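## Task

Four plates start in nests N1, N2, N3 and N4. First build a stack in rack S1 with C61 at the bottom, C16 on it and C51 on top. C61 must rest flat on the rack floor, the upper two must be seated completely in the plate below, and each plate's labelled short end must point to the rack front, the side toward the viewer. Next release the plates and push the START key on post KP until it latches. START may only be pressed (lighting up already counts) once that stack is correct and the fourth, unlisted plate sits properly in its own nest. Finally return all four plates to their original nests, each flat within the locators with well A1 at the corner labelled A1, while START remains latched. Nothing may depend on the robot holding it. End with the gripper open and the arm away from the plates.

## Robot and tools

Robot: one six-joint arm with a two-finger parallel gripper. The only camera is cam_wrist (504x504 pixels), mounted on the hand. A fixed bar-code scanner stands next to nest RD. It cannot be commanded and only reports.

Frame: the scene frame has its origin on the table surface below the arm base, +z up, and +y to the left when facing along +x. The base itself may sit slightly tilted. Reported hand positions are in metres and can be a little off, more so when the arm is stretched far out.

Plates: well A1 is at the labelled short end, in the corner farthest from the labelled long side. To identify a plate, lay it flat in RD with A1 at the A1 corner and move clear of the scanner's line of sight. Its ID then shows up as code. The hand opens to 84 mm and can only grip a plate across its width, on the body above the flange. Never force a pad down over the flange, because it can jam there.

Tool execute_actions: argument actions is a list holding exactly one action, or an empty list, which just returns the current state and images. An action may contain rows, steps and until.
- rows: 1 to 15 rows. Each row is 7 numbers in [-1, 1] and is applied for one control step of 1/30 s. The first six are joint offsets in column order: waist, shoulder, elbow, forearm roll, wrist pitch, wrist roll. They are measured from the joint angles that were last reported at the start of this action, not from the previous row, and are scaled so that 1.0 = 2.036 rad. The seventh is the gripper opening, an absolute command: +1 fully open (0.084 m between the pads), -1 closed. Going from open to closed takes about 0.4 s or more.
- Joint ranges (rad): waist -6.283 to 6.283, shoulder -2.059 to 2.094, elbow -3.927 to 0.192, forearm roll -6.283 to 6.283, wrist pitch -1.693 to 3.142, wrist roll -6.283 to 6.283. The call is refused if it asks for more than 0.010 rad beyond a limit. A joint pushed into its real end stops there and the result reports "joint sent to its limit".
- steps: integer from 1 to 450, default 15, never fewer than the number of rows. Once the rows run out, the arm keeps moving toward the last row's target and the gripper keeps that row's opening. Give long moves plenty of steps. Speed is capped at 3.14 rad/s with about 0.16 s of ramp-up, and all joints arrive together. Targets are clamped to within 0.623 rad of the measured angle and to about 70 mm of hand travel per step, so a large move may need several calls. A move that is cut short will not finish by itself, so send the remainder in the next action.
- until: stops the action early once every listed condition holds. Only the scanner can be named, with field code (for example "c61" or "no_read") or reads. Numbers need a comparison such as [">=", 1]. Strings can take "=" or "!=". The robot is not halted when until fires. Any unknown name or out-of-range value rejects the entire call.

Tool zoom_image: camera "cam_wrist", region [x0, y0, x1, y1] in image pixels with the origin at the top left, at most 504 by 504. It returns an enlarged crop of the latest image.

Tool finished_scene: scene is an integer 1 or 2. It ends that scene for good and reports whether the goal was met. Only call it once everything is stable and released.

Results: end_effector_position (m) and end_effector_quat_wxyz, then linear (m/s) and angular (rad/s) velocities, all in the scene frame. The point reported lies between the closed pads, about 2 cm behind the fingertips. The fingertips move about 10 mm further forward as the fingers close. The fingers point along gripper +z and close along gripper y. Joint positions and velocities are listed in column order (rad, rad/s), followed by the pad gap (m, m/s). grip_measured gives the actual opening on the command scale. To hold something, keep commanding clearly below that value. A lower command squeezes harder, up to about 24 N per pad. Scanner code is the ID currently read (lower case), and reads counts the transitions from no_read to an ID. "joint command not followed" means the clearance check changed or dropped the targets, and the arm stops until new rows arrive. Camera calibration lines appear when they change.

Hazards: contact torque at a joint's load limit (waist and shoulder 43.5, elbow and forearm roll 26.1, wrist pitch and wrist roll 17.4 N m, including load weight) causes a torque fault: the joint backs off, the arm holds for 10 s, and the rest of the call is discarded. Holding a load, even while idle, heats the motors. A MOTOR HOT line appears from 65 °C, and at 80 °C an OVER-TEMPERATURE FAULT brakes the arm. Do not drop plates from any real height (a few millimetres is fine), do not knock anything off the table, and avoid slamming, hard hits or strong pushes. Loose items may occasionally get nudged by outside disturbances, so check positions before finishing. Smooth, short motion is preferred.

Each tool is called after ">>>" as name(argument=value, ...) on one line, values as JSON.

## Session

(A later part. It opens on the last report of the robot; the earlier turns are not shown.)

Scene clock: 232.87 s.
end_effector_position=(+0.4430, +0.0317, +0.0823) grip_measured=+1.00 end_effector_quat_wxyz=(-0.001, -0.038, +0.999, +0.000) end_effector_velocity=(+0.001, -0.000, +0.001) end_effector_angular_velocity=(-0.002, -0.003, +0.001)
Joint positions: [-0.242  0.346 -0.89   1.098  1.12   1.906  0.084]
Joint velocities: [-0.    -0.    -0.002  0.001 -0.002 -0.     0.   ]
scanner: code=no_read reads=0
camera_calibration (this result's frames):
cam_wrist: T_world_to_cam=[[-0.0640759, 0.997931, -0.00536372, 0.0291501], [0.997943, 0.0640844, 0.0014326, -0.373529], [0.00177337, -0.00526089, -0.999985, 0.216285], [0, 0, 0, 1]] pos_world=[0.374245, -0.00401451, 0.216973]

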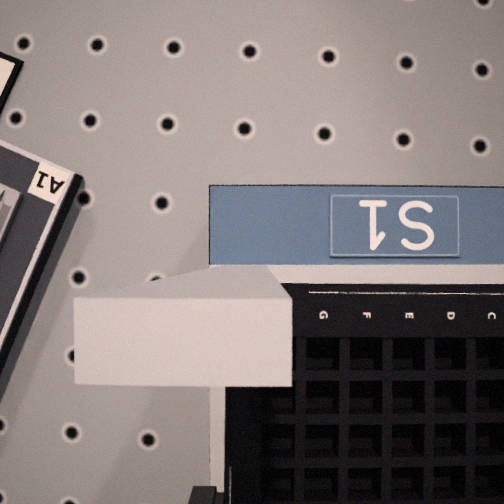

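>>> execute_actions(actions=[{"rows":[[-0.003,-0.002,0,-0.003,0.002,-0.025,1]],"steps":25}])

>>> execute_actions(actions=[{"rows":[[-0.002,-0.0012,0,-0.002,0.0015,0.045,1]],"steps":25}])

>>> execute_actions(actions=[{"rows":[[0,0,0,0,0,-0.02,1]],"steps":20}])

Scene clock: 235.90 s.
end_effector_position=(+0.4433, +0.0311, +0.0856) grip_measured=+1.00 end_effector_quat_wxyz=(+0.000, -0.064, +0.998, -0.001) end_effector_velocity=(-0.001, +0.000, -0.000) end_effector_angular_velocity=(+0.001, +0.002, -0.001)
Joint positions: [-0.249  0.342 -0.89   1.092  1.122  1.857  0.084]
Joint velocities: [ 0.001 -0.     0.001 -0.001  0.001  0.001  0.   ]
scanner: code=no_read reads=0
camera_calibration (this result's frames):
cam_wrist: T_world_to_cam=[[-0.115162, 0.993318, -0.00758451, 0.0528336], [0.993339, 0.115187, 0.00294848, -0.373412], [0.00380241, -0.00719444, -0.999967, 0.218746], [0, 0, 0, 1]] pos_world=[0.376178, -0.00789462, 0.22024]

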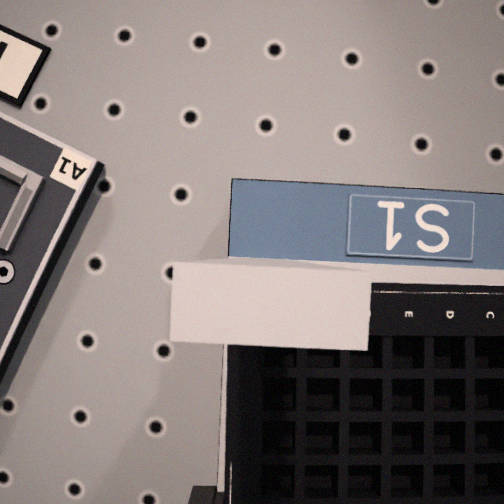

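Scene clock: 236.73 s.
end_effector_position=(+0.4430, +0.0325, +0.0870) grip_measured=+1.00 end_effector_quat_wxyz=(-0.001, -0.023, +1.000, +0.001) end_effector_velocity=(-0.000, -0.000, +0.000) end_effector_angular_velocity=(+0.004, +0.000, -0.001)
Joint positions: [-0.252  0.339 -0.891  1.088  1.13   1.942  0.084]
Joint velocities: [-0.002  0.002 -0.001  0.     0.004 -0.001  0.   ]
scanner: code=no_read reads=0
camera_calibration (this result's frames):
cam_wrist: T_world_to_cam=[[-0.0327301, 0.999459, -0.00317377, 0.0142567], [0.999463, 0.0327351, 0.00154968, -0.37325], [0.00165273, -0.00312134, -0.999994, 0.221009], [0, 0, 0, 1]] pos_world=[0.37315, -0.00134082, 0.221632]

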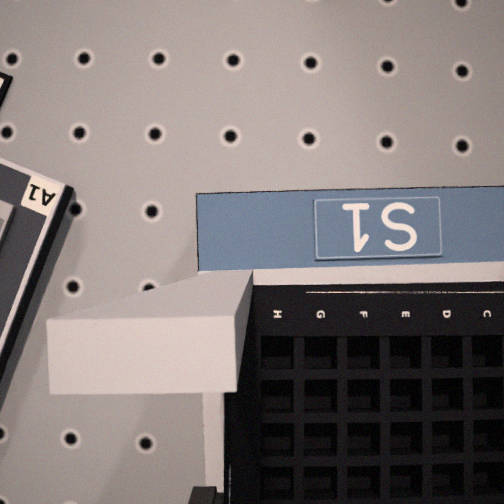

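Scene clock: 237.40 s.
end_effector_position=(+0.4434, +0.0320, +0.0874) grip_measured=+1.00 end_effector_quat_wxyz=(+0.000, -0.043, +0.999, +0.000) end_effector_velocity=(-0.000, +0.002, -0.001) end_effector_angular_velocity=(+0.003, +0.003, +0.006)
Joint positions: [-0.253  0.34  -0.891  1.088  1.128  1.901  0.084]
Joint velocities: [ 0.003 -0.001 -0.    -0.001  0.003 -0.002  0.   ]
scanner: code=no_read reads=0
camera_calibration (this result's frames):
cam_wrist: T_world_to_cam=[[-0.0727832, 0.997337, -0.00453904, 0.0327475], [0.997343, 0.0727968, 0.00290517, -0.374023], [0.00322786, -0.00431553, -0.999985, 0.220747], [0, 0, 0, 1]] pos_world=[0.3747, -0.00447999, 0.221979]

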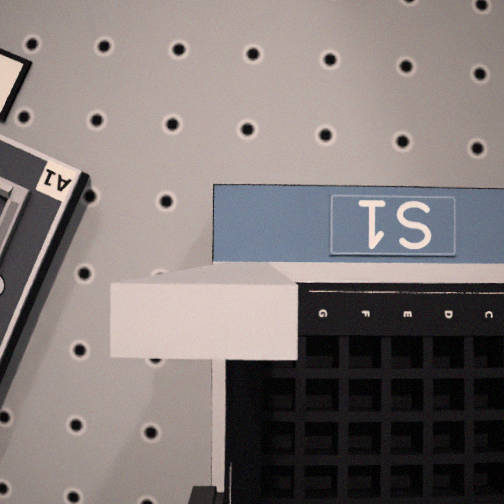

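>>> execute_actions(actions=[{"rows":[[0,0,0,0,0,0.03,1],[0,0,0,0,0,0.03,1],[0,0,0,0,0,0.03,1],[0,0,0,0,0,0.03,1],[0,0,0,0,0,0.03,1],[0,0,0,0,0,0.03,1],[0,0,0,0,0,0.03,1],[0,0,0,0,0,0.03,1],[0,0,0,0,0,0.03,1],[-0.004,-0.0024,-0.0005,-0.0043,0.0032,0.032,1]],"steps":35}])

Scene clock: 241.73 s.
end_effector_position=(+0.4427, +0.0332, +0.0907) grip_measured=+1.00 end_effector_quat_wxyz=(-0.001, -0.016, +1.000, +0.003) end_effector_velocity=(+0.001, +0.000, +0.000) end_effector_angular_velocity=(+0.001, -0.001, +0.000)
Joint positions: [-0.261  0.335 -0.892  1.079  1.14   1.959  0.084]
Joint velocities: [-0.001  0.    -0.001  0.     0.001 -0.     0.   ]
scanner: code=no_read reads=0
camera_calibration (this result's frames):
cam_wrist: T_world_to_cam=[[-0.0189564, 0.99982, -0.000176505, 0.007241], [0.99982, 0.0189565, 0.000415084, -0.372523], [0.000418355, -0.000168605, -1, 0.225184], [0, 0, 0, 1]] pos_world=[0.372499, -0.00014, 0.22534]

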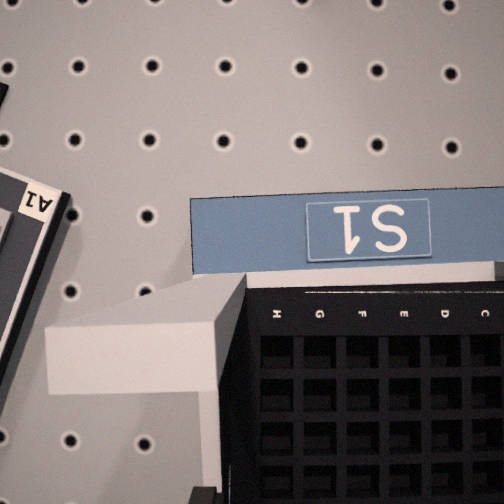

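>>> execute_actions(actions=[])

Scene clock: 251.93 s.
end_effector_position=(+0.4427, +0.0332, +0.0909) grip_measured=+1.00 end_effector_quat_wxyz=(-0.001, -0.016, +1.000, +0.003) end_effector_velocity=(-0.000, -0.000, -0.000) end_effector_angular_velocity=(-0.000, -0.000, -0.000)
Joint positions: [-0.261  0.335 -0.892  1.079  1.14   1.959  0.084]
Joint velocities: [ 0.  0.  0.  0. -0.  0.  0.]
scanner: code=no_read reads=0
camera_calibration (this result's frames):
cam_wrist: T_world_to_cam=[[-0.0189856, 0.99982, -0.0000280158, 0.00723066], [0.99982, 0.0189857, 0.00061689, -0.372592], [0.000617311, -0.0000162987, -1, 0.225232], [0, 0, 0, 1]] pos_world=[0.372523, -0.000151792, 0.225462]

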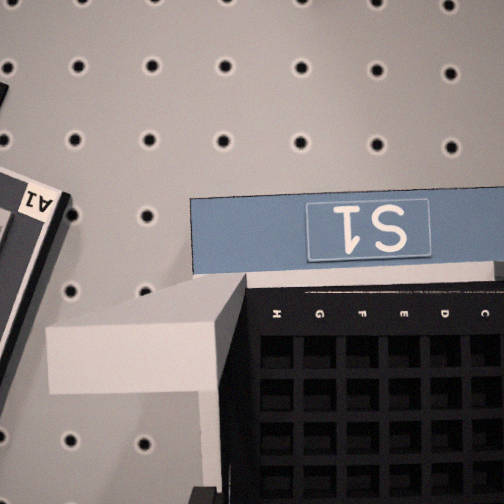

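>>> execute_actions(actions=[{"rows":[[0,0,0,0,-0.002,-0.022,1]],"steps":15}])

Scene clock: 254.03 s.
end_effector_position=(+0.4436, +0.0317, +0.0919) grip_measured=+1.00 end_effector_quat_wxyz=(+0.001, -0.038, +0.999, +0.000) end_effector_velocity=(+0.000, +0.001, -0.001) end_effector_angular_velocity=(-0.001, +0.002, +0.002)
Joint positions: [-0.263  0.335 -0.893  1.079  1.135  1.914  0.084]
Joint velocities: [ 0.004  0.001 -0.001  0.    -0.002  0.001  0.   ]
scanner: code=no_read reads=0
camera_calibration (this result's frames):
cam_wrist: T_world_to_cam=[[-0.0633321, 0.997978, -0.00532391, 0.02898], [0.997983, 0.0633541, 0.00406477, -0.37431], [0.00439384, -0.00505574, -0.999978, 0.224714], [0, 0, 0, 1]] pos_world=[0.374403, -0.00407128, 0.226385]

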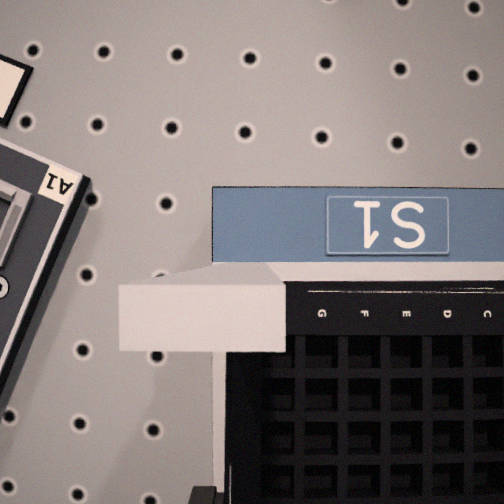

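>>> execute_actions(actions=[{"rows":[[0.0073,0.0043,0.001,0.0078,-0.0058,-0.0033,1]],"steps":15}])

>>> execute_actions(actions=[{"rows":[[0,0,0,0,0,-0.028,1],[0,0,0,0,0,-0.028,1],[0,0,0,0,0,-0.028,1],[0,0,0,0,0,-0.028,1],[0,0,0,0,0,-0.028,1],[0,0,0,0,0,-0.028,1],[0,0,0,0,0,-0.028,1],[0,0,0,0,0,-0.028,1],[-0.0042,-0.0024,-0.0005,-0.0044,0.0033,-0.026,1]],"steps":24}])

Scene clock: 256.03 s.
end_effector_position=(+0.4436, +0.0319, +0.0852) grip_measured=+1.00 end_effector_quat_wxyz=(+0.001, -0.038, +0.999, +0.000) end_effector_velocity=(-0.000, -0.000, -0.001) end_effector_angular_velocity=(+0.000, +0.000, -0.001)
Joint positions: [-0.249  0.343 -0.891  1.095  1.124  1.907  0.084]
Joint velocities: [ 0.001  0.001  0.001  0.001 -0.001 -0.     0.   ]
scanner: code=no_read reads=0
camera_calibration (this result's frames):
cam_wrist: T_world_to_cam=[[-0.0638784, 0.997947, -0.00467383, 0.0289399], [0.997947, 0.0638988, 0.00435229, -0.374333], [0.004642, -0.00438621, -0.99998, 0.217914], [0, 0, 0, 1]] pos_world=[0.374401, -0.00400527, 0.219674]

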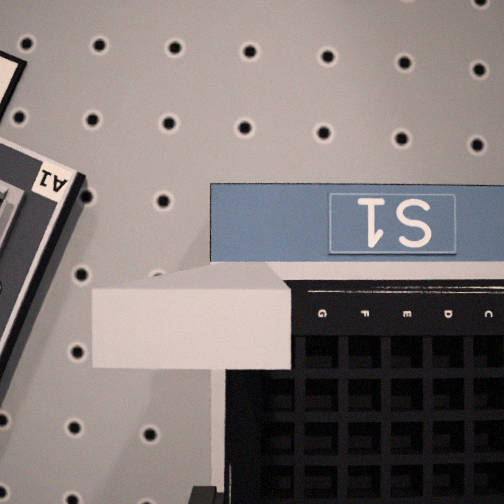

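Scene clock: 256.83 s.
end_effector_position=(+0.4430, +0.0311, +0.0890) grip_measured=+1.00 end_effector_quat_wxyz=(+0.001, -0.065, +0.998, +0.000) end_effector_velocity=(+0.000, +0.001, +0.001) end_effector_angular_velocity=(+0.002, -0.000, -0.000)
Joint positions: [-0.257  0.339 -0.891  1.085  1.129  1.855  0.084]
Joint velocities: [-0.001 -0.003  0.001 -0.001  0.003  0.002  0.   ]
scanner: code=no_read reads=0
camera_calibration (this result's frames):
cam_wrist: T_world_to_cam=[[-0.11777, 0.993025, -0.00556921, 0.053767], [0.993031, 0.117792, 0.00377718, -0.373165], [0.00440684, -0.00508556, -0.999977, 0.221789], [0, 0, 0, 1]] pos_world=[0.375919, -0.00830848, 0.223493]

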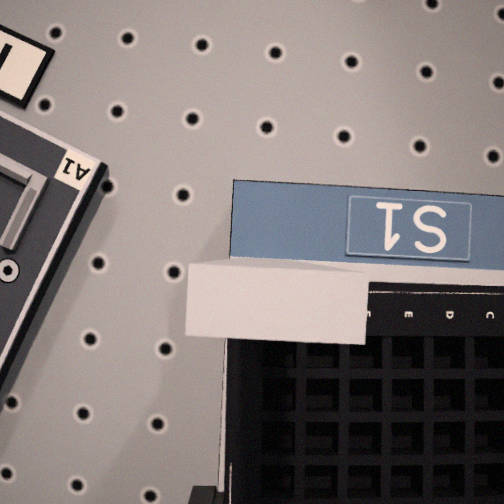

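>>> execute_actions(actions=[{"rows":[[0,0,0,0,0,0.028,1]],"steps":15}])

Scene clock: 258.10 s.
end_effector_position=(+0.4436, +0.0326, +0.0890) grip_measured=+1.00 end_effector_quat_wxyz=(+0.000, -0.039, +0.999, +0.001) end_effector_velocity=(-0.001, -0.006, +0.001) end_effector_angular_velocity=(-0.011, -0.005, -0.013)
Joint positions: [-0.256  0.337 -0.892  1.086  1.132  1.911  0.084]
Joint velocities: [-0.005  0.005  0.002  0.    -0.013  0.004  0.   ]
scanner: code=no_read reads=0
camera_calibration (this result's frames):
cam_wrist: T_world_to_cam=[[-0.064414, 0.997918, -0.00337154, 0.0283175], [0.997916, 0.0644259, 0.00356306, -0.374363], [0.00377285, -0.003135, -0.999988, 0.222033], [0, 0, 0, 1]] pos_world=[0.374569, -0.00344375, 0.223459]

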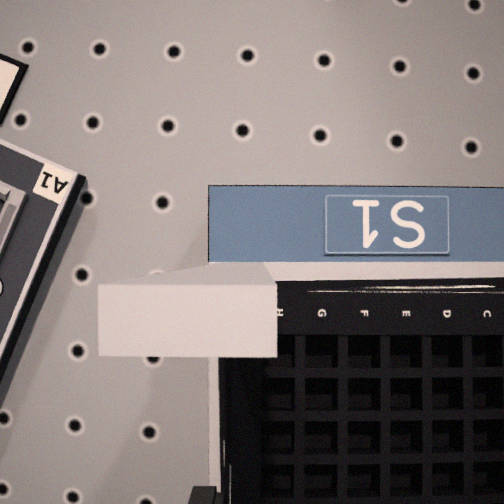

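>>> execute_actions(actions=[{"rows":[[0,0,0,0,0,0.03,1],[0,0,0,0,0,0.03,1],[0,0,0,0,0,0.03,1],[0,0,0,0,0,0.03,1],[0,0,0,0,0,0.03,1],[0,0,0,0,0,0.03,1],[0,0,0,0,0,0.03,1],[0,0,0,0,0,0.03,1],[-0.0042,-0.0024,-0.0005,-0.0044,0.0033,0.032,1]],"steps":24}])

>>> execute_actions(actions=[{"rows":[[0.0042,0.0024,0.0005,0.0044,-0.0033,-0.032,1]],"steps":15}])

Scene clock: 261.00 s.
end_effector_position=(+0.4424, +0.0337, +0.0920) grip_measured=+1.00 end_effector_quat_wxyz=(-0.001, -0.011, +1.000, +0.004) end_effector_velocity=(+0.001, +0.000, +0.001) end_effector_angular_velocity=(+0.001, -0.001, +0.001)
Joint positions: [-0.264  0.333 -0.892  1.077  1.144  1.969  0.084]
Joint velocities: [-0.001  0.    -0.002 -0.     0.002 -0.     0.   ]
scanner: code=no_read reads=0
camera_calibration (this result's frames):
cam_wrist: T_world_to_cam=[[-0.009875, 0.99995, 0.00148852, 0.00258573], [0.999951, 0.00987484, 0.00011216, -0.372019], [0.000097455, 0.00148956, -0.999999, 0.22656], [0, 0, 0, 1]] pos_world=[0.372004, 0.000750552, 0.226598]

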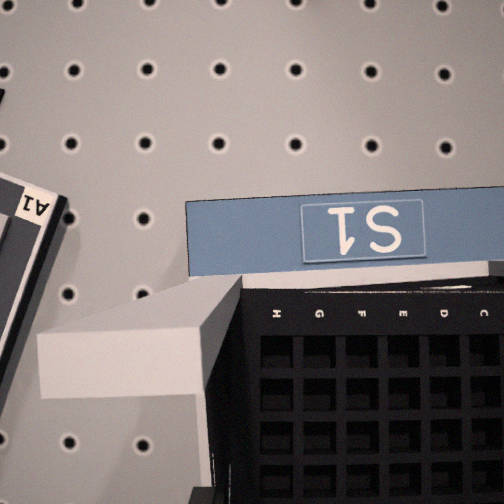

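Scene clock: 261.50 s.
end_effector_position=(+0.4432, +0.0326, +0.0889) grip_measured=+1.00 end_effector_quat_wxyz=(+0.000, -0.041, +0.999, +0.002) end_effector_velocity=(-0.001, +0.006, -0.004) end_effector_angular_velocity=(+0.012, +0.012, +0.010)
Joint positions: [-0.257  0.338 -0.892  1.086  1.135  1.904  0.084]
Joint velocities: [ 0.011 -0.002  0.     0.001  0.011 -0.002  0.   ]
scanner: code=no_read reads=0
camera_calibration (this result's frames):
cam_wrist: T_world_to_cam=[[-0.0699534, 0.99755, -0.000826867, 0.0305138], [0.997545, 0.0699558, 0.00331235, -0.373944], [0.00336208, -0.000593126, -0.999994, 0.222054], [0, 0, 0, 1]] pos_world=[0.374414, -0.00414775, 0.223317]

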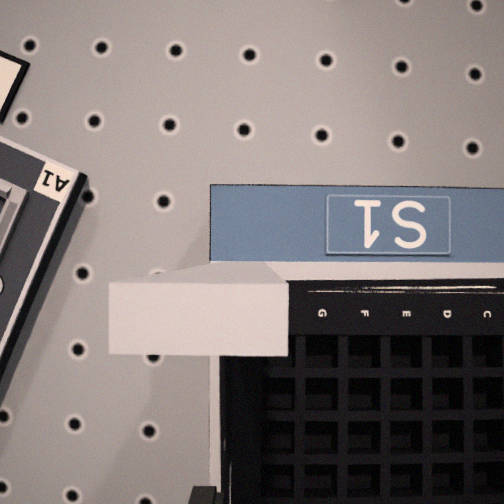

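>>> execute_actions(actions=[{"rows":[[0,0,0,0,-0.009,0.003,1],[0,0,0,0,-0.009,0.003,1],[0,0,0,0,-0.009,0.003,1],[0,0,0,0,-0.009,0.003,1],[0,0,0,0,-0.009,0.003,1],[0,0,0,0,-0.009,0.003,1],[0,0,0,0,-0.009,0.003,1],[0,0,0,0,-0.009,0.003,1],[-0.0042,-0.0024,-0.0005,-0.0044,-0.0057,0.005,1]],"steps":24}])

Scene clock: 266.00 s.
end_effector_position=(+0.4437, +0.0307, +0.0931) grip_measured=+1.00 end_effector_quat_wxyz=(+0.001, -0.039, +0.999, -0.002) end_effector_velocity=(+0.000, -0.000, +0.001) end_effector_angular_velocity=(+0.005, -0.002, -0.001)
Joint positions: [-0.265  0.333 -0.892  1.077  1.132  1.912  0.084]
Joint velocities: [-0.005  0.001 -0.002  0.     0.006 -0.001  0.   ]
scanner: code=no_read reads=0
camera_calibration (this result's frames):
cam_wrist: T_world_to_cam=[[-0.0656595, 0.997798, -0.0093322, 0.0313616], [0.997826, 0.0657088, 0.00507923, -0.374429], [0.00568126, -0.00897841, -0.999944, 0.225482], [0, 0, 0, 1]] pos_world=[0.374394, -0.00466477, 0.227663]

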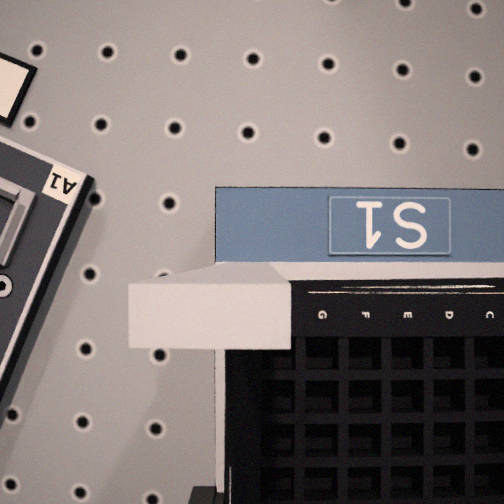

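>>> execute_actions(actions=[{"rows":[[0.005,0.003,0.0006,0.0055,-0.001,-0.002,0.6]],"steps":20}])

Scene clock: 267.70 s.
end_effector_position=(+0.4438, +0.0316, +0.0886) grip_measured=+1.00 end_effector_quat_wxyz=(+0.001, -0.039, +0.999, +0.000) end_effector_velocity=(-0.000, +0.000, -0.001) end_effector_angular_velocity=(+0.001, +0.002, -0.000)
Joint positions: [-0.256  0.339 -0.892  1.088  1.129  1.908  0.084]
Joint velocities: [ 0.001  0.     0.    -0.     0.001  0.001  0.   ]
scanner: code=no_read reads=0
camera_calibration (this result's frames):
cam_wrist: T_world_to_cam=[[-0.065128, 0.997864, -0.00501692, 0.029785], [0.997861, 0.0651547, 0.00536986, -0.374669], [0.00568526, -0.00465646, -0.999973, 0.220814], [0, 0, 0, 1]] pos_world=[0.374552, -0.00428169, 0.222969]

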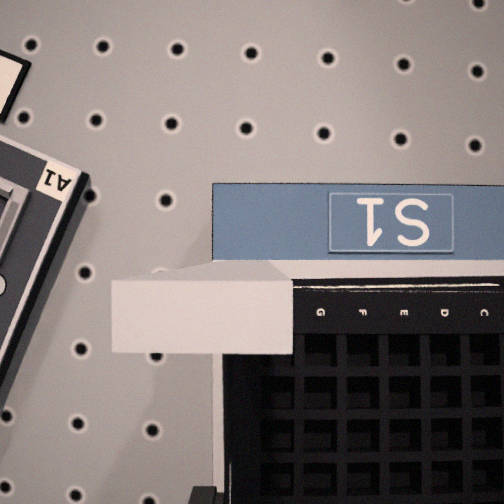

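>>> execute_actions(actions=[{"rows":[[0.002,0.0012,0.0003,0.0022,-0.0016,-0.001,1],[0.002,0.0012,0.0003,0.0022,-0.0016,-0.001,1],[0.002,0.0012,0.0003,0.0022,-0.0016,-0.001,1],[0.002,0.0012,0.0003,0.0022,-0.0016,-0.001,1],[0.002,0.0012,0.0003,0.0022,-0.0016,-0.001,1],[0.002,0.0012,0.0003,0.0022,-0.0016,-0.001,1],[0.002,0.0012,0.0003,0.0022,-0.0016,-0.001,1],[0.002,0.0012,0.0003,0.0022,-0.0016,-0.001,1],[0.002,0.0012,0.0003,0.0022,-0.0016,-0.001,0.0]],"steps":25}])

Scene clock: 270.87 s.
end_effector_position=(+0.4437, +0.0318, +0.0866) grip_measured=+1.00 end_effector_quat_wxyz=(+0.001, -0.039, +0.999, +0.001) end_effector_velocity=(-0.000, +0.000, -0.000) end_effector_angular_velocity=(+0.001, +0.001, -0.000)
Joint positions: [-0.252  0.341 -0.891  1.092  1.126  1.906  0.084]
Joint velocities: [ 0.     0.001 -0.     0.     0.001 -0.     0.   ]
scanner: code=no_read reads=0
camera_calibration (this result's frames):
cam_wrist: T_world_to_cam=[[-0.0653226, 0.997854, -0.00446965, 0.0296878], [0.99785, 0.0653452, 0.00510969, -0.37448], [0.0053908, -0.00412626, -0.999977, 0.218941], [0, 0, 0, 1]] pos_world=[0.374433, -0.00425029, 0.220982]

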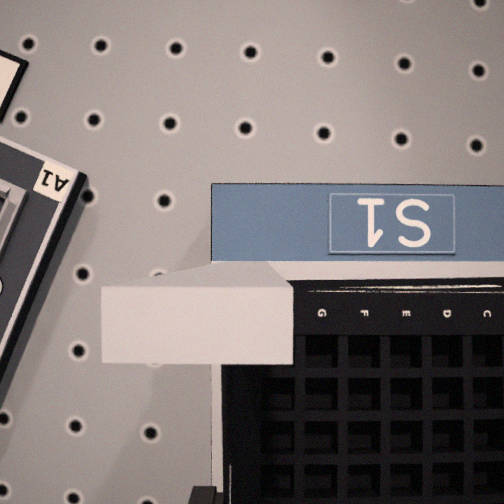

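>>> execute_actions(actions=[{"rows":[[0,0,0,0,0,0,1],[0,0,0,0,0,0,1],[0,0,0,0,0,0,1],[0,0,0,0,0,0,1],[0,0,0,0,0,0,1],[0.0002,0.0014,-0.0028,-0.0003,0.0006,0.0022,1],[0.0004,0.0028,-0.0056,-0.0007,0.0013,0.0045,1],[0.0007,0.0042,-0.0084,-0.001,0.0019,0.0067,1],[0.0009,0.0056,-0.0112,-0.0013,0.0025,0.0089,1],[0.0011,0.007,-0.014,-0.0017,0.0032,0.0112,1],[0.0013,0.0083,-0.0168,-0.002,0.0038,0.0134,1],[0.0015,0.0097,-0.0196,-0.0023,0.0044,0.0156,1],[0.0018,0.0111,-0.0224,-0.0026,0.005,0.0178,1],[0.002,0.0125,-0.0252,-0.003,0.0057,0.02,1],[0.0022,0.0139,-0.028,-0.0033,0.0063,0.0223,1]],"steps":30}])

Scene clock: 276.23 s.
end_effector_position=(+0.4466, +0.0319, +0.0843) grip_measured=+1.00 end_effector_quat_wxyz=(-0.015, -0.031, +0.999, +0.006) end_effector_velocity=(-0.003, +0.000, -0.009) end_effector_angular_velocity=(+0.002, +0.013, -0.004)
Joint positions: [-0.248  0.369 -0.93   1.063  1.152  1.945  0.084]
Joint velocities: [ 0.017  0.013  0.001  0.007 -0.007  0.001  0.   ]
scanner: code=no_read reads=0
camera_calibration (this result's frames):
cam_wrist: T_world_to_cam=[[-0.0496074, 0.998743, 0.00722026, 0.0216759], [0.998415, 0.049781, -0.0262677, -0.374552], [-0.0265941, 0.00590575, -0.999629, 0.230597], [0, 0, 0, 1]] pos_world=[0.381166, -0.00436489, 0.220517]

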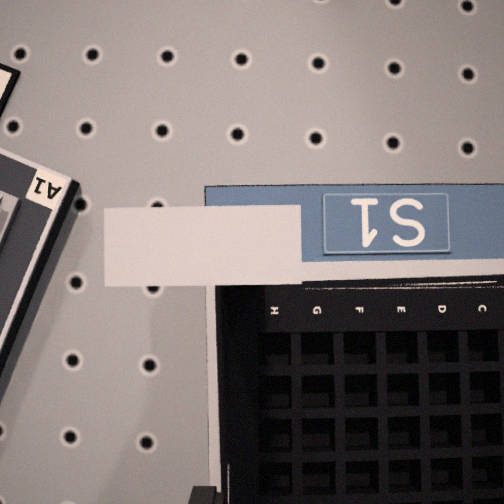

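>>> execute_actions(actions=[{"rows":[[-0.007,-0.004,-0.011,0.004,-0.002,-0.01,1]],"steps":25}])

Scene clock: 278.37 s.
end_effector_position=(+0.4465, +0.0313, +0.0898) grip_measured=+1.00 end_effector_quat_wxyz=(-0.010, -0.039, +0.999, +0.007) end_effector_velocity=(-0.000, +0.000, +0.001) end_effector_angular_velocity=(+0.001, -0.001, -0.001)
Joint positions: [-0.262  0.361 -0.926  1.062  1.158  1.925  0.084]
Joint velocities: [-0.003 -0.002  0.001 -0.     0.002  0.     0.   ]
scanner: code=no_read reads=0
camera_calibration (this result's frames):
cam_wrist: T_world_to_cam=[[-0.0650349, 0.99784, 0.00931458, 0.0289566], [0.997737, 0.0651824, -0.0165228, -0.375256], [-0.0170942, 0.00821894, -0.99982, 0.231762], [0, 0, 0, 1]] pos_world=[0.380252, -0.00633874, 0.225251]

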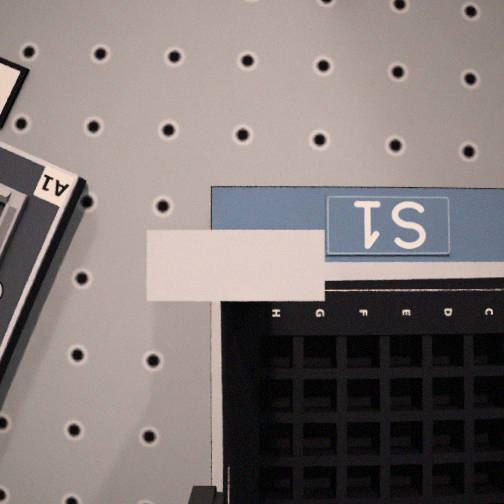

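>>> execute_actions(actions=[{"rows":[[-0.0005,-0.0128,0.0157,0.0074,-0.0113,-0.0044,1]],"steps":15}])

>>> execute_actions(actions=[{"rows":[[-0.0624,-0.03,-0.0192,-0.06,0.0555,0.0236,1]],"steps":25}])

>>> execute_actions(actions=[{"rows":[[-0.0717,-0.0133,-0.055,-0.0594,0.08,0.025,1]],"steps":25}])

>>> execute_actions(actions=[{"rows":[[-0.0958,0.2304,-0.1444,-0.0565,-0.0196,0.1002,1]],"steps":40}])

>>> execute_actions(actions=[{"rows":[[0.1498,0.0688,0.084,0.165,-0.1459,-0.082,1]],"steps":45}])

Scene clock: 292.00 s.
end_effector_position=(+0.4447, +0.0315, +0.0931) grip_measured=+1.00 end_effector_quat_wxyz=(+0.001, -0.038, +0.999, -0.001) end_effector_velocity=(-0.001, +0.000, -0.003) end_effector_angular_velocity=(+0.002, +0.005, +0.000)
Joint positions: [-0.264  0.334 -0.895  1.078  1.134  1.916  0.084]
Joint velocities: [ 0.004  0.005 -0.001  0.001 -0.    -0.001  0.   ]
scanner: code=no_read reads=0
camera_calibration (this result's frames):
cam_wrist: T_world_to_cam=[[-0.0639023, 0.997929, -0.00740492, 0.0296852], [0.997939, 0.0639435, 0.00547079, -0.37556], [0.00593295, -0.00704006, -0.999958, 0.225284], [0, 0, 0, 1]] pos_world=[0.375346, -0.00402308, 0.227549]

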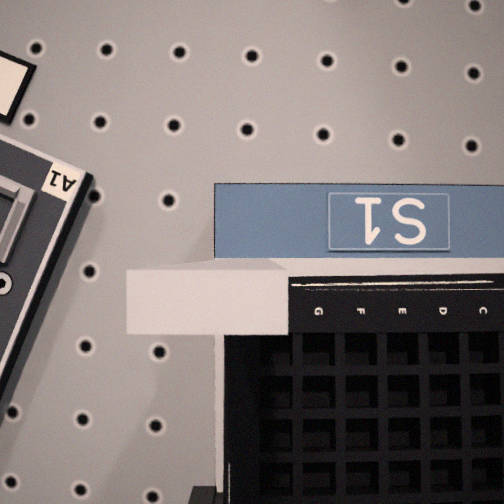

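Scene clock: 292.83 s.
end_effector_position=(+0.4444, +0.0317, +0.1547) grip_measured=+1.00 end_effector_quat_wxyz=(+0.003, -0.039, +0.999, -0.002) end_effector_velocity=(-0.000, +0.000, +0.000) end_effector_angular_velocity=(+0.000, +0.001, -0.000)
Joint positions: [-0.391  0.273 -0.935  0.956  1.247  1.964  0.084]
Joint velocities: [-0.    -0.     0.001 -0.001  0.001  0.     0.   ]
scanner: code=no_read reads=0
camera_calibration (this result's frames):
cam_wrist: T_world_to_cam=[[-0.0658771, 0.997783, -0.00949337, 0.0311432], [0.997794, 0.0659496, 0.00753579, -0.37594], [0.00814516, -0.008976, -0.999927, 0.285944], [0, 0, 0, 1]] pos_world=[0.374833, -0.00371443, 0.289052]

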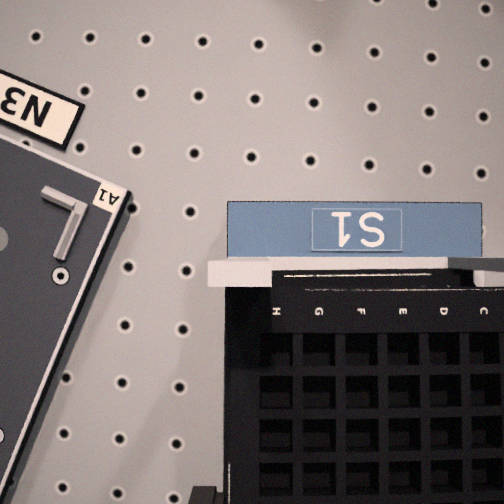

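Scene clock: 293.67 s.
end_effector_position=(+0.4449, +0.0318, +0.2313) grip_measured=+1.00 end_effector_quat_wxyz=(+0.002, -0.038, +0.999, -0.002) end_effector_velocity=(-0.000, -0.000, +0.001) end_effector_angular_velocity=(-0.002, -0.001, +0.000)
Joint positions: [-0.537  0.246 -1.047  0.835  1.41   2.015  0.084]
Joint velocities: [-0.001 -0.001 -0.    -0.001 -0.001 -0.     0.   ]
scanner: code=no_read reads=0
camera_calibration (this result's frames):
cam_wrist: T_world_to_cam=[[-0.0637209, 0.997923, -0.00949969, 0.0308026], [0.997937, 0.0637908, 0.00724541, -0.376959], [0.00783636, -0.00901841, -0.999929, 0.362693], [0, 0, 0, 1]] pos_world=[0.375302, -0.00342116, 0.365691]

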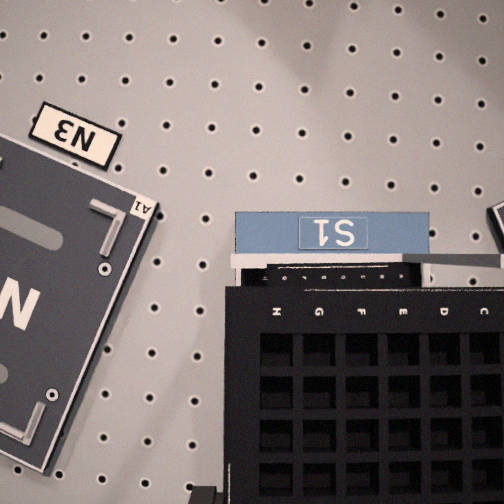

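Scene clock: 295.00 s.
end_effector_position=(+0.4086, -0.1486, +0.2446) grip_measured=+1.00 end_effector_quat_wxyz=(+0.002, +0.171, +0.985, -0.005) end_effector_velocity=(-0.000, -0.000, -0.000) end_effector_angular_velocity=(+0.001, +0.001, -0.001)
Joint positions: [-0.732  0.715 -1.341  0.72   1.37   2.219  0.084]
Joint velocities: [-0.     0.001  0.    -0.    -0.    -0.     0.   ]
scanner: code=no_read reads=0
camera_calibration (this result's frames):
cam_wrist: T_world_to_cam=[[0.348457, 0.937205, -0.0150022, 0.0325721], [0.937322, -0.348377, 0.00774774, -0.365929], [0.00203481, -0.0167616, -0.999857, 0.375899], [0, 0, 0, 1]] pos_world=[0.330878, -0.151707, 0.379169]

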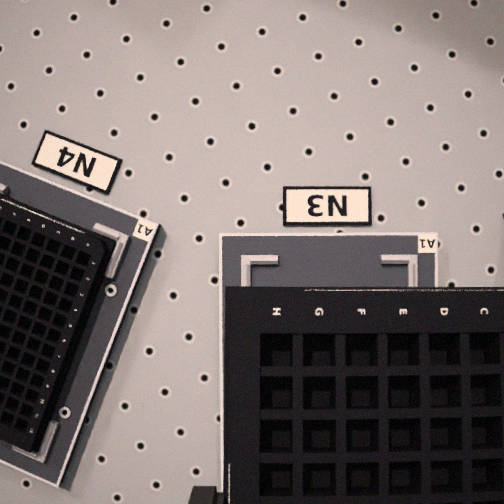

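Scene clock: 296.50 s.
end_effector_position=(+0.4110, -0.1472, +0.0611) grip_measured=+1.00 end_effector_quat_wxyz=(+0.003, +0.168, +0.986, -0.002) end_effector_velocity=(+0.000, -0.000, -0.000) end_effector_angular_velocity=(-0.000, +0.000, +0.000)
Joint positions: [-0.427  0.855 -1.17   1.056  1.073  2.052  0.084]
Joint velocities: [ 0.  0. -0. -0.  0. -0.  0.]
scanner: code=no_read reads=0
camera_calibration (this result's frames):
cam_wrist: T_world_to_cam=[[0.343921, 0.938961, -0.00837622, 0.0293573], [0.938985, -0.343854, 0.00851291, -0.366298], [0.00511309, -0.0107929, -0.999929, 0.19202], [0, 0, 0, 1]] pos_world=[0.33287, -0.151446, 0.19537]

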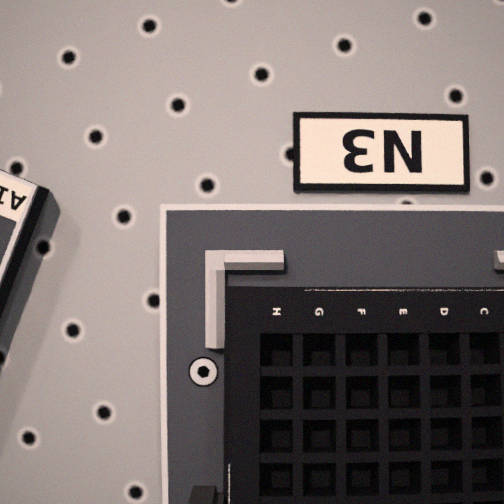

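Lower to G3.

>>> execute_actions(actions=[{"rows":[[0.0133,0.0098,0.0005,0.0152,-0.0074,-0.0069,1]],"steps":25}])

Scene clock: 297.97 s.
end_effector_position=(+0.4096, -0.1470, +0.0461) grip_measured=+1.00 end_effector_quat_wxyz=(+0.001, +0.169, +0.986, -0.001) end_effector_velocity=(-0.000, -0.000, -0.000) end_effector_angular_velocity=(+0.000, +0.001, -0.000)
Joint positions: [-0.4    0.875 -1.169  1.087  1.057  2.038  0.084]
Joint velocities: [ 0.  0.  0. -0. -0.  0.  0.]
scanner: code=no_read reads=0
camera_calibration (this result's frames):
cam_wrist: T_world_to_cam=[[0.344904, 0.938605, -0.00786496, 0.0290894], [0.938635, -0.344868, 0.00551281, -0.364676], [0.00246198, -0.00928372, -0.999954, 0.178349], [0, 0, 0, 1]] pos_world=[0.331825, -0.151413, 0.18058]

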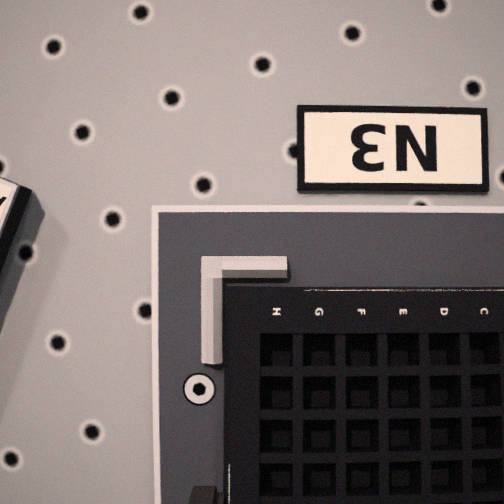

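>>> execute_actions(actions=[{"rows":[[0.0027,0.002,0.0001,0.003,-0.0015,-0.0014,1]],"steps":20}])

Scene clock: 299.67 s.
end_effector_position=(+0.4095, -0.1471, +0.0433) grip_measured=+1.00 end_effector_quat_wxyz=(+0.001, +0.169, +0.986, -0.002) end_effector_velocity=(-0.001, +0.000, -0.001) end_effector_angular_velocity=(+0.002, +0.002, -0.001)
Joint positions: [-0.395  0.879 -1.169  1.093  1.054  2.035  0.084]
Joint velocities: [0.001 0.001 0.001 0.    0.001 0.    0.   ]
scanner: code=no_read reads=0
camera_calibration (this result's frames):
cam_wrist: T_world_to_cam=[[0.344802, 0.93864, -0.0081144, 0.029182], [0.938673, -0.344768, 0.00537748, -0.36458], [0.00224993, -0.00947093, -0.999953, 0.175605], [0, 0, 0, 1]] pos_world=[0.331764, -0.151424, 0.177794]

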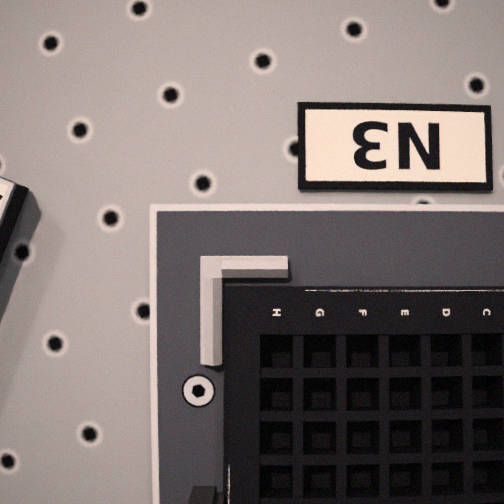

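>>> execute_actions(actions=[{"rows":[[0.001,0.026,-0.05,-0.0544,0.04,0.0415,1]],"steps":30}])

>>> execute_actions(actions=[{"rows":[[0.001,0.026,-0.05,-0.0544,0.04,0.0415,1]],"steps":30}])

Scene clock: 311.43 s.
end_effector_position=(+0.4140, -0.1454, +0.0421) grip_measured=+1.00 end_effector_quat_wxyz=(-0.046, +0.166, +0.985, +0.013) end_effector_velocity=(+0.036, +0.023, +0.015) end_effector_angular_velocity=(+0.035, -0.048, +0.029)
Joint positions: [-0.393  0.93  -1.272  0.984  1.138  2.12   0.084]
Joint velocities: [ 0.002 -0.039 -0.038  0.03   0.064  0.014  0.   ]
scanner: code=no_read reads=0
camera_calibration (this result's frames):
cam_wrist: T_world_to_cam=[[0.339798, 0.940491, 0.00375256, 0.0279468], [0.936643, -0.338042, -0.0918058, -0.362341], [-0.085074, 0.0347103, -0.99577, 0.216847], [0, 0, 0, 1]] pos_world=[0.348336, -0.156297, 0.18256]

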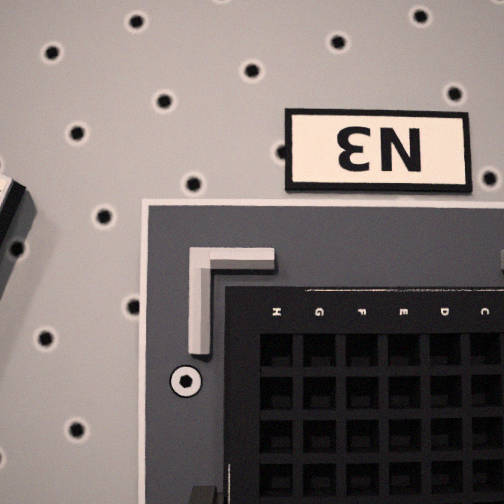

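Scene clock: 312.43 s.
end_effector_position=(+0.4129, -0.1470, +0.0429) grip_measured=+1.00 end_effector_quat_wxyz=(-0.097, +0.167, +0.981, +0.019) end_effector_velocity=(+0.000, -0.001, +0.000) end_effector_angular_velocity=(-0.002, -0.001, +0.000)
Joint positions: [-0.391  0.983 -1.374  0.873  1.22   2.205  0.084]
Joint velocities: [-0.     0.    -0.     0.    -0.003  0.     0.   ]
scanner: code=no_read reads=0
camera_calibration (this result's frames):
cam_wrist: T_world_to_cam=[[0.342752, 0.939417, -0.00406205, 0.0287533], [0.921342, -0.336995, -0.193811, -0.350874], [-0.183439, 0.0626866, -0.98103, 0.261691], [0, 0, 0, 1]] pos_world=[0.361424, -0.161659, 0.18884]

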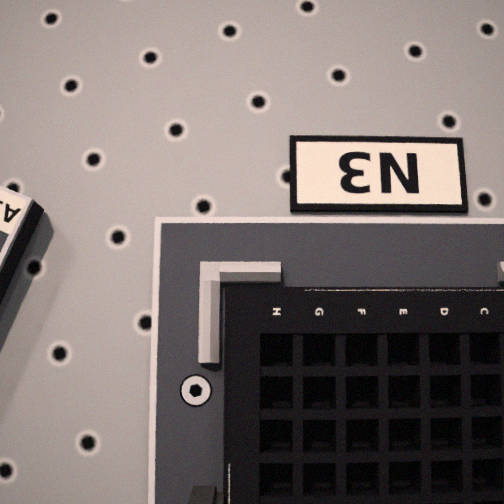

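>>> execute_actions(actions=[{"rows":[[-0.167,-0.131,0.017,-0.0756,0.074,0.007,1]],"steps":45}])

>>> execute_actions(actions=[{"rows":[[0.03,-0.4,0.18,0.04,0.125,-0.1,1]],"steps":50}])

>>> execute_actions(actions=[{"rows":[[0.078,-0.403,0.178,0.044,0.125,-0.115,1]],"steps":50}])

Scene clock: 328.37 s.
end_effector_position=(+0.4076, -0.1485, +0.2430) grip_measured=+1.00 end_effector_quat_wxyz=(-0.000, +0.171, +0.985, -0.004) end_effector_velocity=(-0.000, +0.000, -0.000) end_effector_angular_velocity=(+0.000, -0.000, -0.001)
Joint positions: [-0.731  0.717 -1.339  0.719  1.37   2.219  0.084]
Joint velocities: [ 0.    -0.     0.002  0.001 -0.001  0.     0.   ]
scanner: code=no_read reads=0
camera_calibration (this result's frames):
cam_wrist: T_world_to_cam=[[0.349602, 0.9368, -0.0135629, 0.0319224], [0.936897, -0.349586, 0.00360744, -0.363932], [-0.00136195, -0.0139682, -0.999902, 0.37604], [0, 0, 0, 1]] pos_world=[0.330319, -0.151878, 0.377749]

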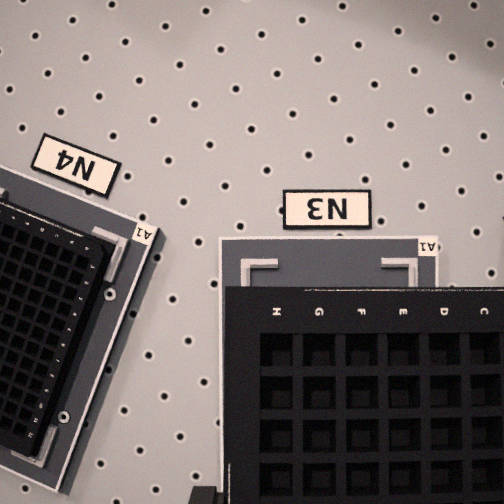

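Scene clock: 330.03 s.
end_effector_position=(+0.4107, +0.1279, +0.3149) grip_measured=+1.00 end_effector_quat_wxyz=(+0.036, -0.098, +0.994, -0.011) end_effector_velocity=(+0.000, -0.000, +0.000) end_effector_angular_velocity=(-0.001, +0.000, +0.001)
Joint positions: [-0.67  -0.098 -0.973  0.8    1.625  2.015  0.084]
Joint velocities: [ 0.     0.    -0.001 -0.    -0.    -0.     0.   ]
scanner: code=no_read reads=0
camera_calibration (this result's frames):
cam_wrist: T_world_to_cam=[[-0.181155, 0.982875, -0.0337734, -0.00863323], [0.980454, 0.183176, 0.0718082, -0.378007], [0.0767649, -0.0201049, -0.996846, 0.419614], [0, 0, 0, 1]] pos_world=[0.336843, 0.0861635, 0.445143]

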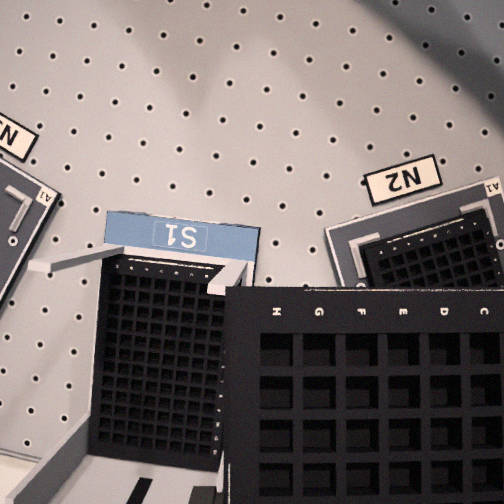

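Scene clock: 331.70 s.
end_effector_position=(+0.2819, +0.3356, +0.2496) grip_measured=+1.00 end_effector_quat_wxyz=(+0.001, -0.424, +0.906, -0.002) end_effector_velocity=(-0.000, +0.000, +0.000) end_effector_angular_velocity=(-0.000, +0.001, -0.000)
Joint positions: [-0.511 -0.918 -0.611  0.89   1.879  1.781  0.084]
Joint velocities: [-0.    -0.    -0.    -0.     0.001  0.     0.   ]
scanner: code=no_read reads=0
camera_calibration (this result's frames):
cam_wrist: T_world_to_cam=[[-0.759373, 0.65059, -0.00922385, 0.0300485], [0.650593, 0.75942, 0.00310588, -0.368311], [0.00902543, -0.00364245, -0.999953, 0.38287], [0, 0, 0, 1]] pos_world=[0.258983, 0.261548, 0.384273]

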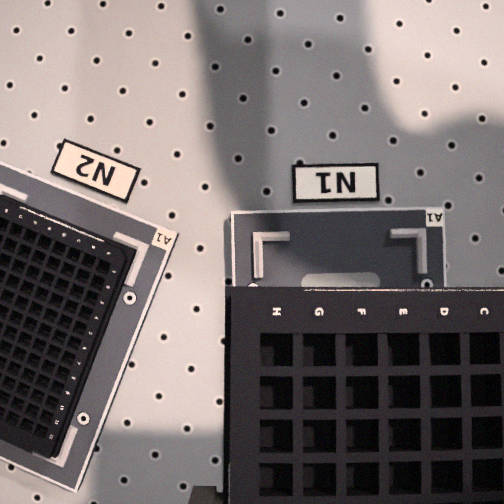

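>>> execute_actions(actions=[{"rows":[[0,0,0,-0.845,-0.454,0.227,0.3]],"steps":75}])

>>> execute_actions(actions=[{"rows":[[0.306,0.271,0.061,0,0,0,0.3]],"steps":60}])

Scene clock: 354.43 s.
end_effector_position=(+0.3075, +0.1418, +0.5874) grip_measured=+1.00 end_effector_quat_wxyz=(+0.253, +0.232, -0.547, +0.763) end_effector_velocity=(-0.000, -0.000, -0.000) end_effector_angular_velocity=(+0.000, -0.000, -0.002)
Joint positions: [-0.511 -0.918 -0.611 -0.83   0.955  2.243  0.084]
Joint velocities: [-0.    -0.     0.001 -0.     0.001  0.     0.   ]
scanner: code=no_read reads=0
camera_calibration (this result's frames):
cam_wrist: T_world_to_cam=[[-0.62978, -0.279589, -0.724712, 0.690967], [0.772401, -0.12655, -0.6224, 0.216786], [0.0823041, -0.951743, 0.295653, 0.0706556], [0, 0, 0, 1]] pos_world=[0.261896, 0.287867, 0.614789]

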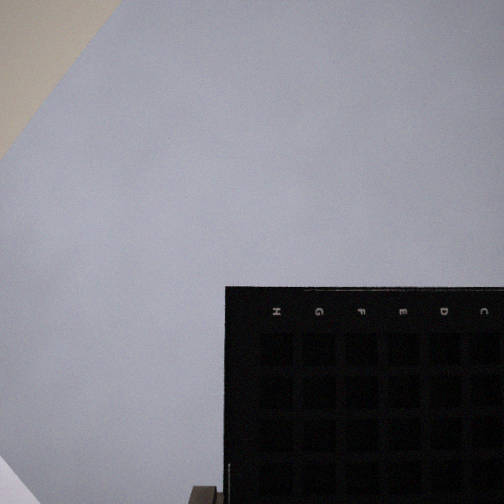

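Scene clock: 356.43 s.
end_effector_position=(+0.3721, +0.0357, +0.2680) grip_measured=+1.00 end_effector_quat_wxyz=(+0.500, +0.499, -0.500, +0.501) end_effector_velocity=(+0.000, +0.000, +0.000) end_effector_angular_velocity=(+0.000, -0.000, +0.000)
Joint positions: [ 0.112 -0.366 -0.486 -0.83   0.955  2.243  0.084]
Joint velocities: [ 0. -0. -0.  0. -0. -0.  0.]
scanner: code=no_read reads=0
camera_calibration (this result's frames):
cam_wrist: T_world_to_cam=[[-0.999892, -0.00482271, -0.0138655, 0.407919], [0.0138623, 0.000695231, -0.999904, 0.33355], [0.00483188, -0.999988, -0.000628303, 0.168708], [0, 0, 0, 1]] pos_world=[0.402436, 0.170441, 0.33928]

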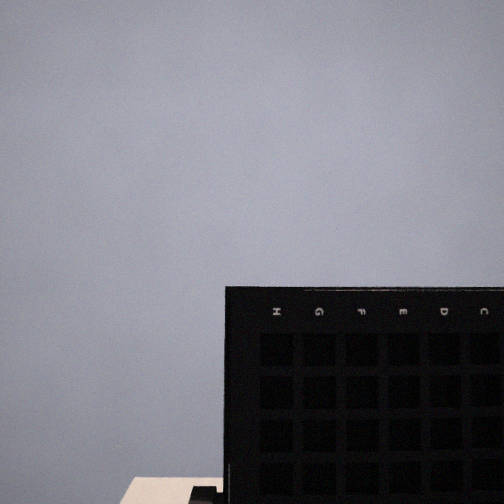

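>>> execute_actions(actions=[{"rows":[[0.057,0.064,-0.02,0,0,0.073,0.3]],"steps":35}])

>>> execute_actions(actions=[{"rows":[[0.057,0.064,-0.02,-0.0015,-0.0015,0.073,0.3]],"steps":35}])

Scene clock: 358.87 s.
end_effector_position=(+0.3767, +0.0358, +0.2166) grip_measured=+1.00 end_effector_quat_wxyz=(+0.499, +0.499, -0.502, +0.499) end_effector_velocity=(-0.000, +0.000, +0.000) end_effector_angular_velocity=(-0.001, -0.000, -0.001)
Joint positions: [ 0.228 -0.236 -0.527 -0.83   0.955  2.392  0.084]
Joint velocities: [ 0.    -0.    -0.001 -0.     0.002 -0.     0.   ]
scanner: code=no_read reads=0
camera_calibration (this result's frames):
cam_wrist: T_world_to_cam=[[-0.999868, -0.0022748, -0.0160642, 0.412227], [0.0160512, 0.00563577, -0.999855, 0.281081], [0.00236501, -0.999982, -0.00559851, 0.170731], [0, 0, 0, 1]] pos_world=[0.407257, 0.170081, 0.288619]

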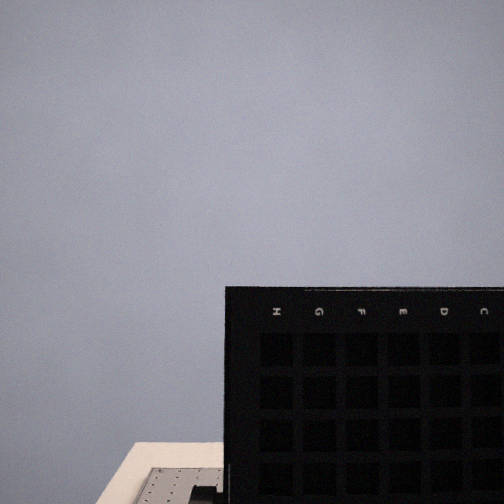

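Scene clock: 360.03 s.
end_effector_position=(+0.3747, +0.0359, +0.1645) grip_measured=+1.00 end_effector_quat_wxyz=(+0.499, +0.499, -0.500, +0.501) end_effector_velocity=(-0.000, -0.000, +0.000) end_effector_angular_velocity=(-0.000, +0.000, -0.000)
Joint positions: [ 0.344 -0.106 -0.568 -0.833  0.952  2.541  0.084]
Joint velocities: [-0.    -0.     0.001 -0.     0.    -0.     0.   ]
scanner: code=no_read reads=0
camera_calibration (this result's frames):
cam_wrist: T_world_to_cam=[[-0.999845, -0.00630396, -0.0164299, 0.409535], [0.0164206, 0.00153592, -0.999864, 0.229053], [0.00632834, -0.999979, -0.00143216, 0.168355], [0, 0, 0, 1]] pos_world=[0.404645, 0.170581, 0.235992]

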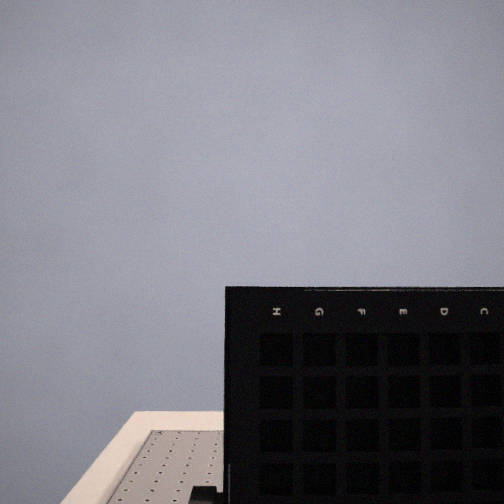

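>>> execute_actions(actions=[{"rows":[[0.0166,-0.0139,-0.0085,0.0182,0.0233,-0.0106,0.3]],"steps":30}])

>>> execute_actions(actions=[{"rows":[[0.0055,-0.0046,-0.0028,0.006,0.0078,-0.0035,0.3]],"steps":25}])

Scene clock: 364.87 s.
end_effector_position=(+0.3758, +0.0521, +0.1658) grip_measured=+1.00 end_effector_quat_wxyz=(+0.500, +0.498, -0.500, +0.501) end_effector_velocity=(+0.001, +0.001, -0.000) end_effector_angular_velocity=(+0.001, -0.001, +0.002)
Joint positions: [ 0.378 -0.134 -0.584 -0.796  1.     2.519  0.084]
Joint velocities: [ 0.001 -0.001 -0.002  0.     0.    -0.     0.   ]
scanner: code=no_read reads=0
camera_calibration (this result's frames):
cam_wrist: T_world_to_cam=[[-0.999864, -0.00539838, -0.0156104, 0.410573], [0.0156138, -0.000579147, -0.999878, 0.230661], [0.00538868, -0.999985, 0.000663357, 0.184567], [0, 0, 0, 1]] pos_world=[0.405921, 0.186914, 0.23692]

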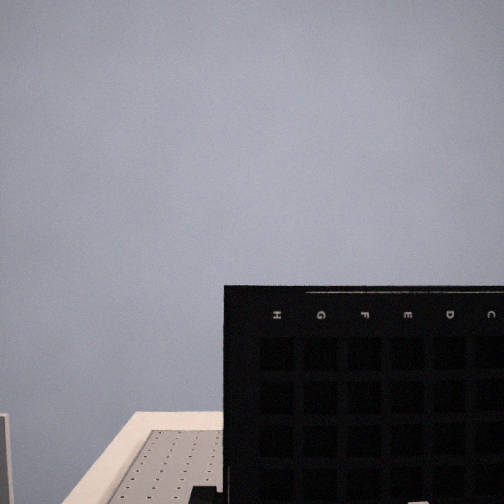

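Scene clock: 365.70 s.
end_effector_position=(+0.3761, +0.0577, +0.1660) grip_measured=+1.00 end_effector_quat_wxyz=(+0.500, +0.499, -0.500, +0.501) end_effector_velocity=(-0.000, +0.000, +0.000) end_effector_angular_velocity=(-0.000, -0.001, -0.000)
Joint positions: [ 0.389 -0.143 -0.59  -0.784  1.016  2.512  0.084]
Joint velocities: [ 0.001 -0.001  0.001  0.001  0.001  0.001  0.   ]
scanner: code=no_read reads=0
camera_calibration (this result's frames):
cam_wrist: T_world_to_cam=[[-0.999869, -0.00539583, -0.015261, 0.410903], [0.015262, -0.000138905, -0.999884, 0.230997], [0.00539308, -0.999985, 0.000221238, 0.190226], [0, 0, 0, 1]] pos_world=[0.406298, 0.192472, 0.237198]

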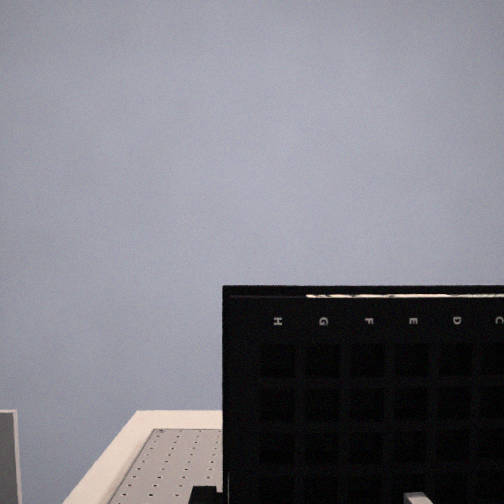

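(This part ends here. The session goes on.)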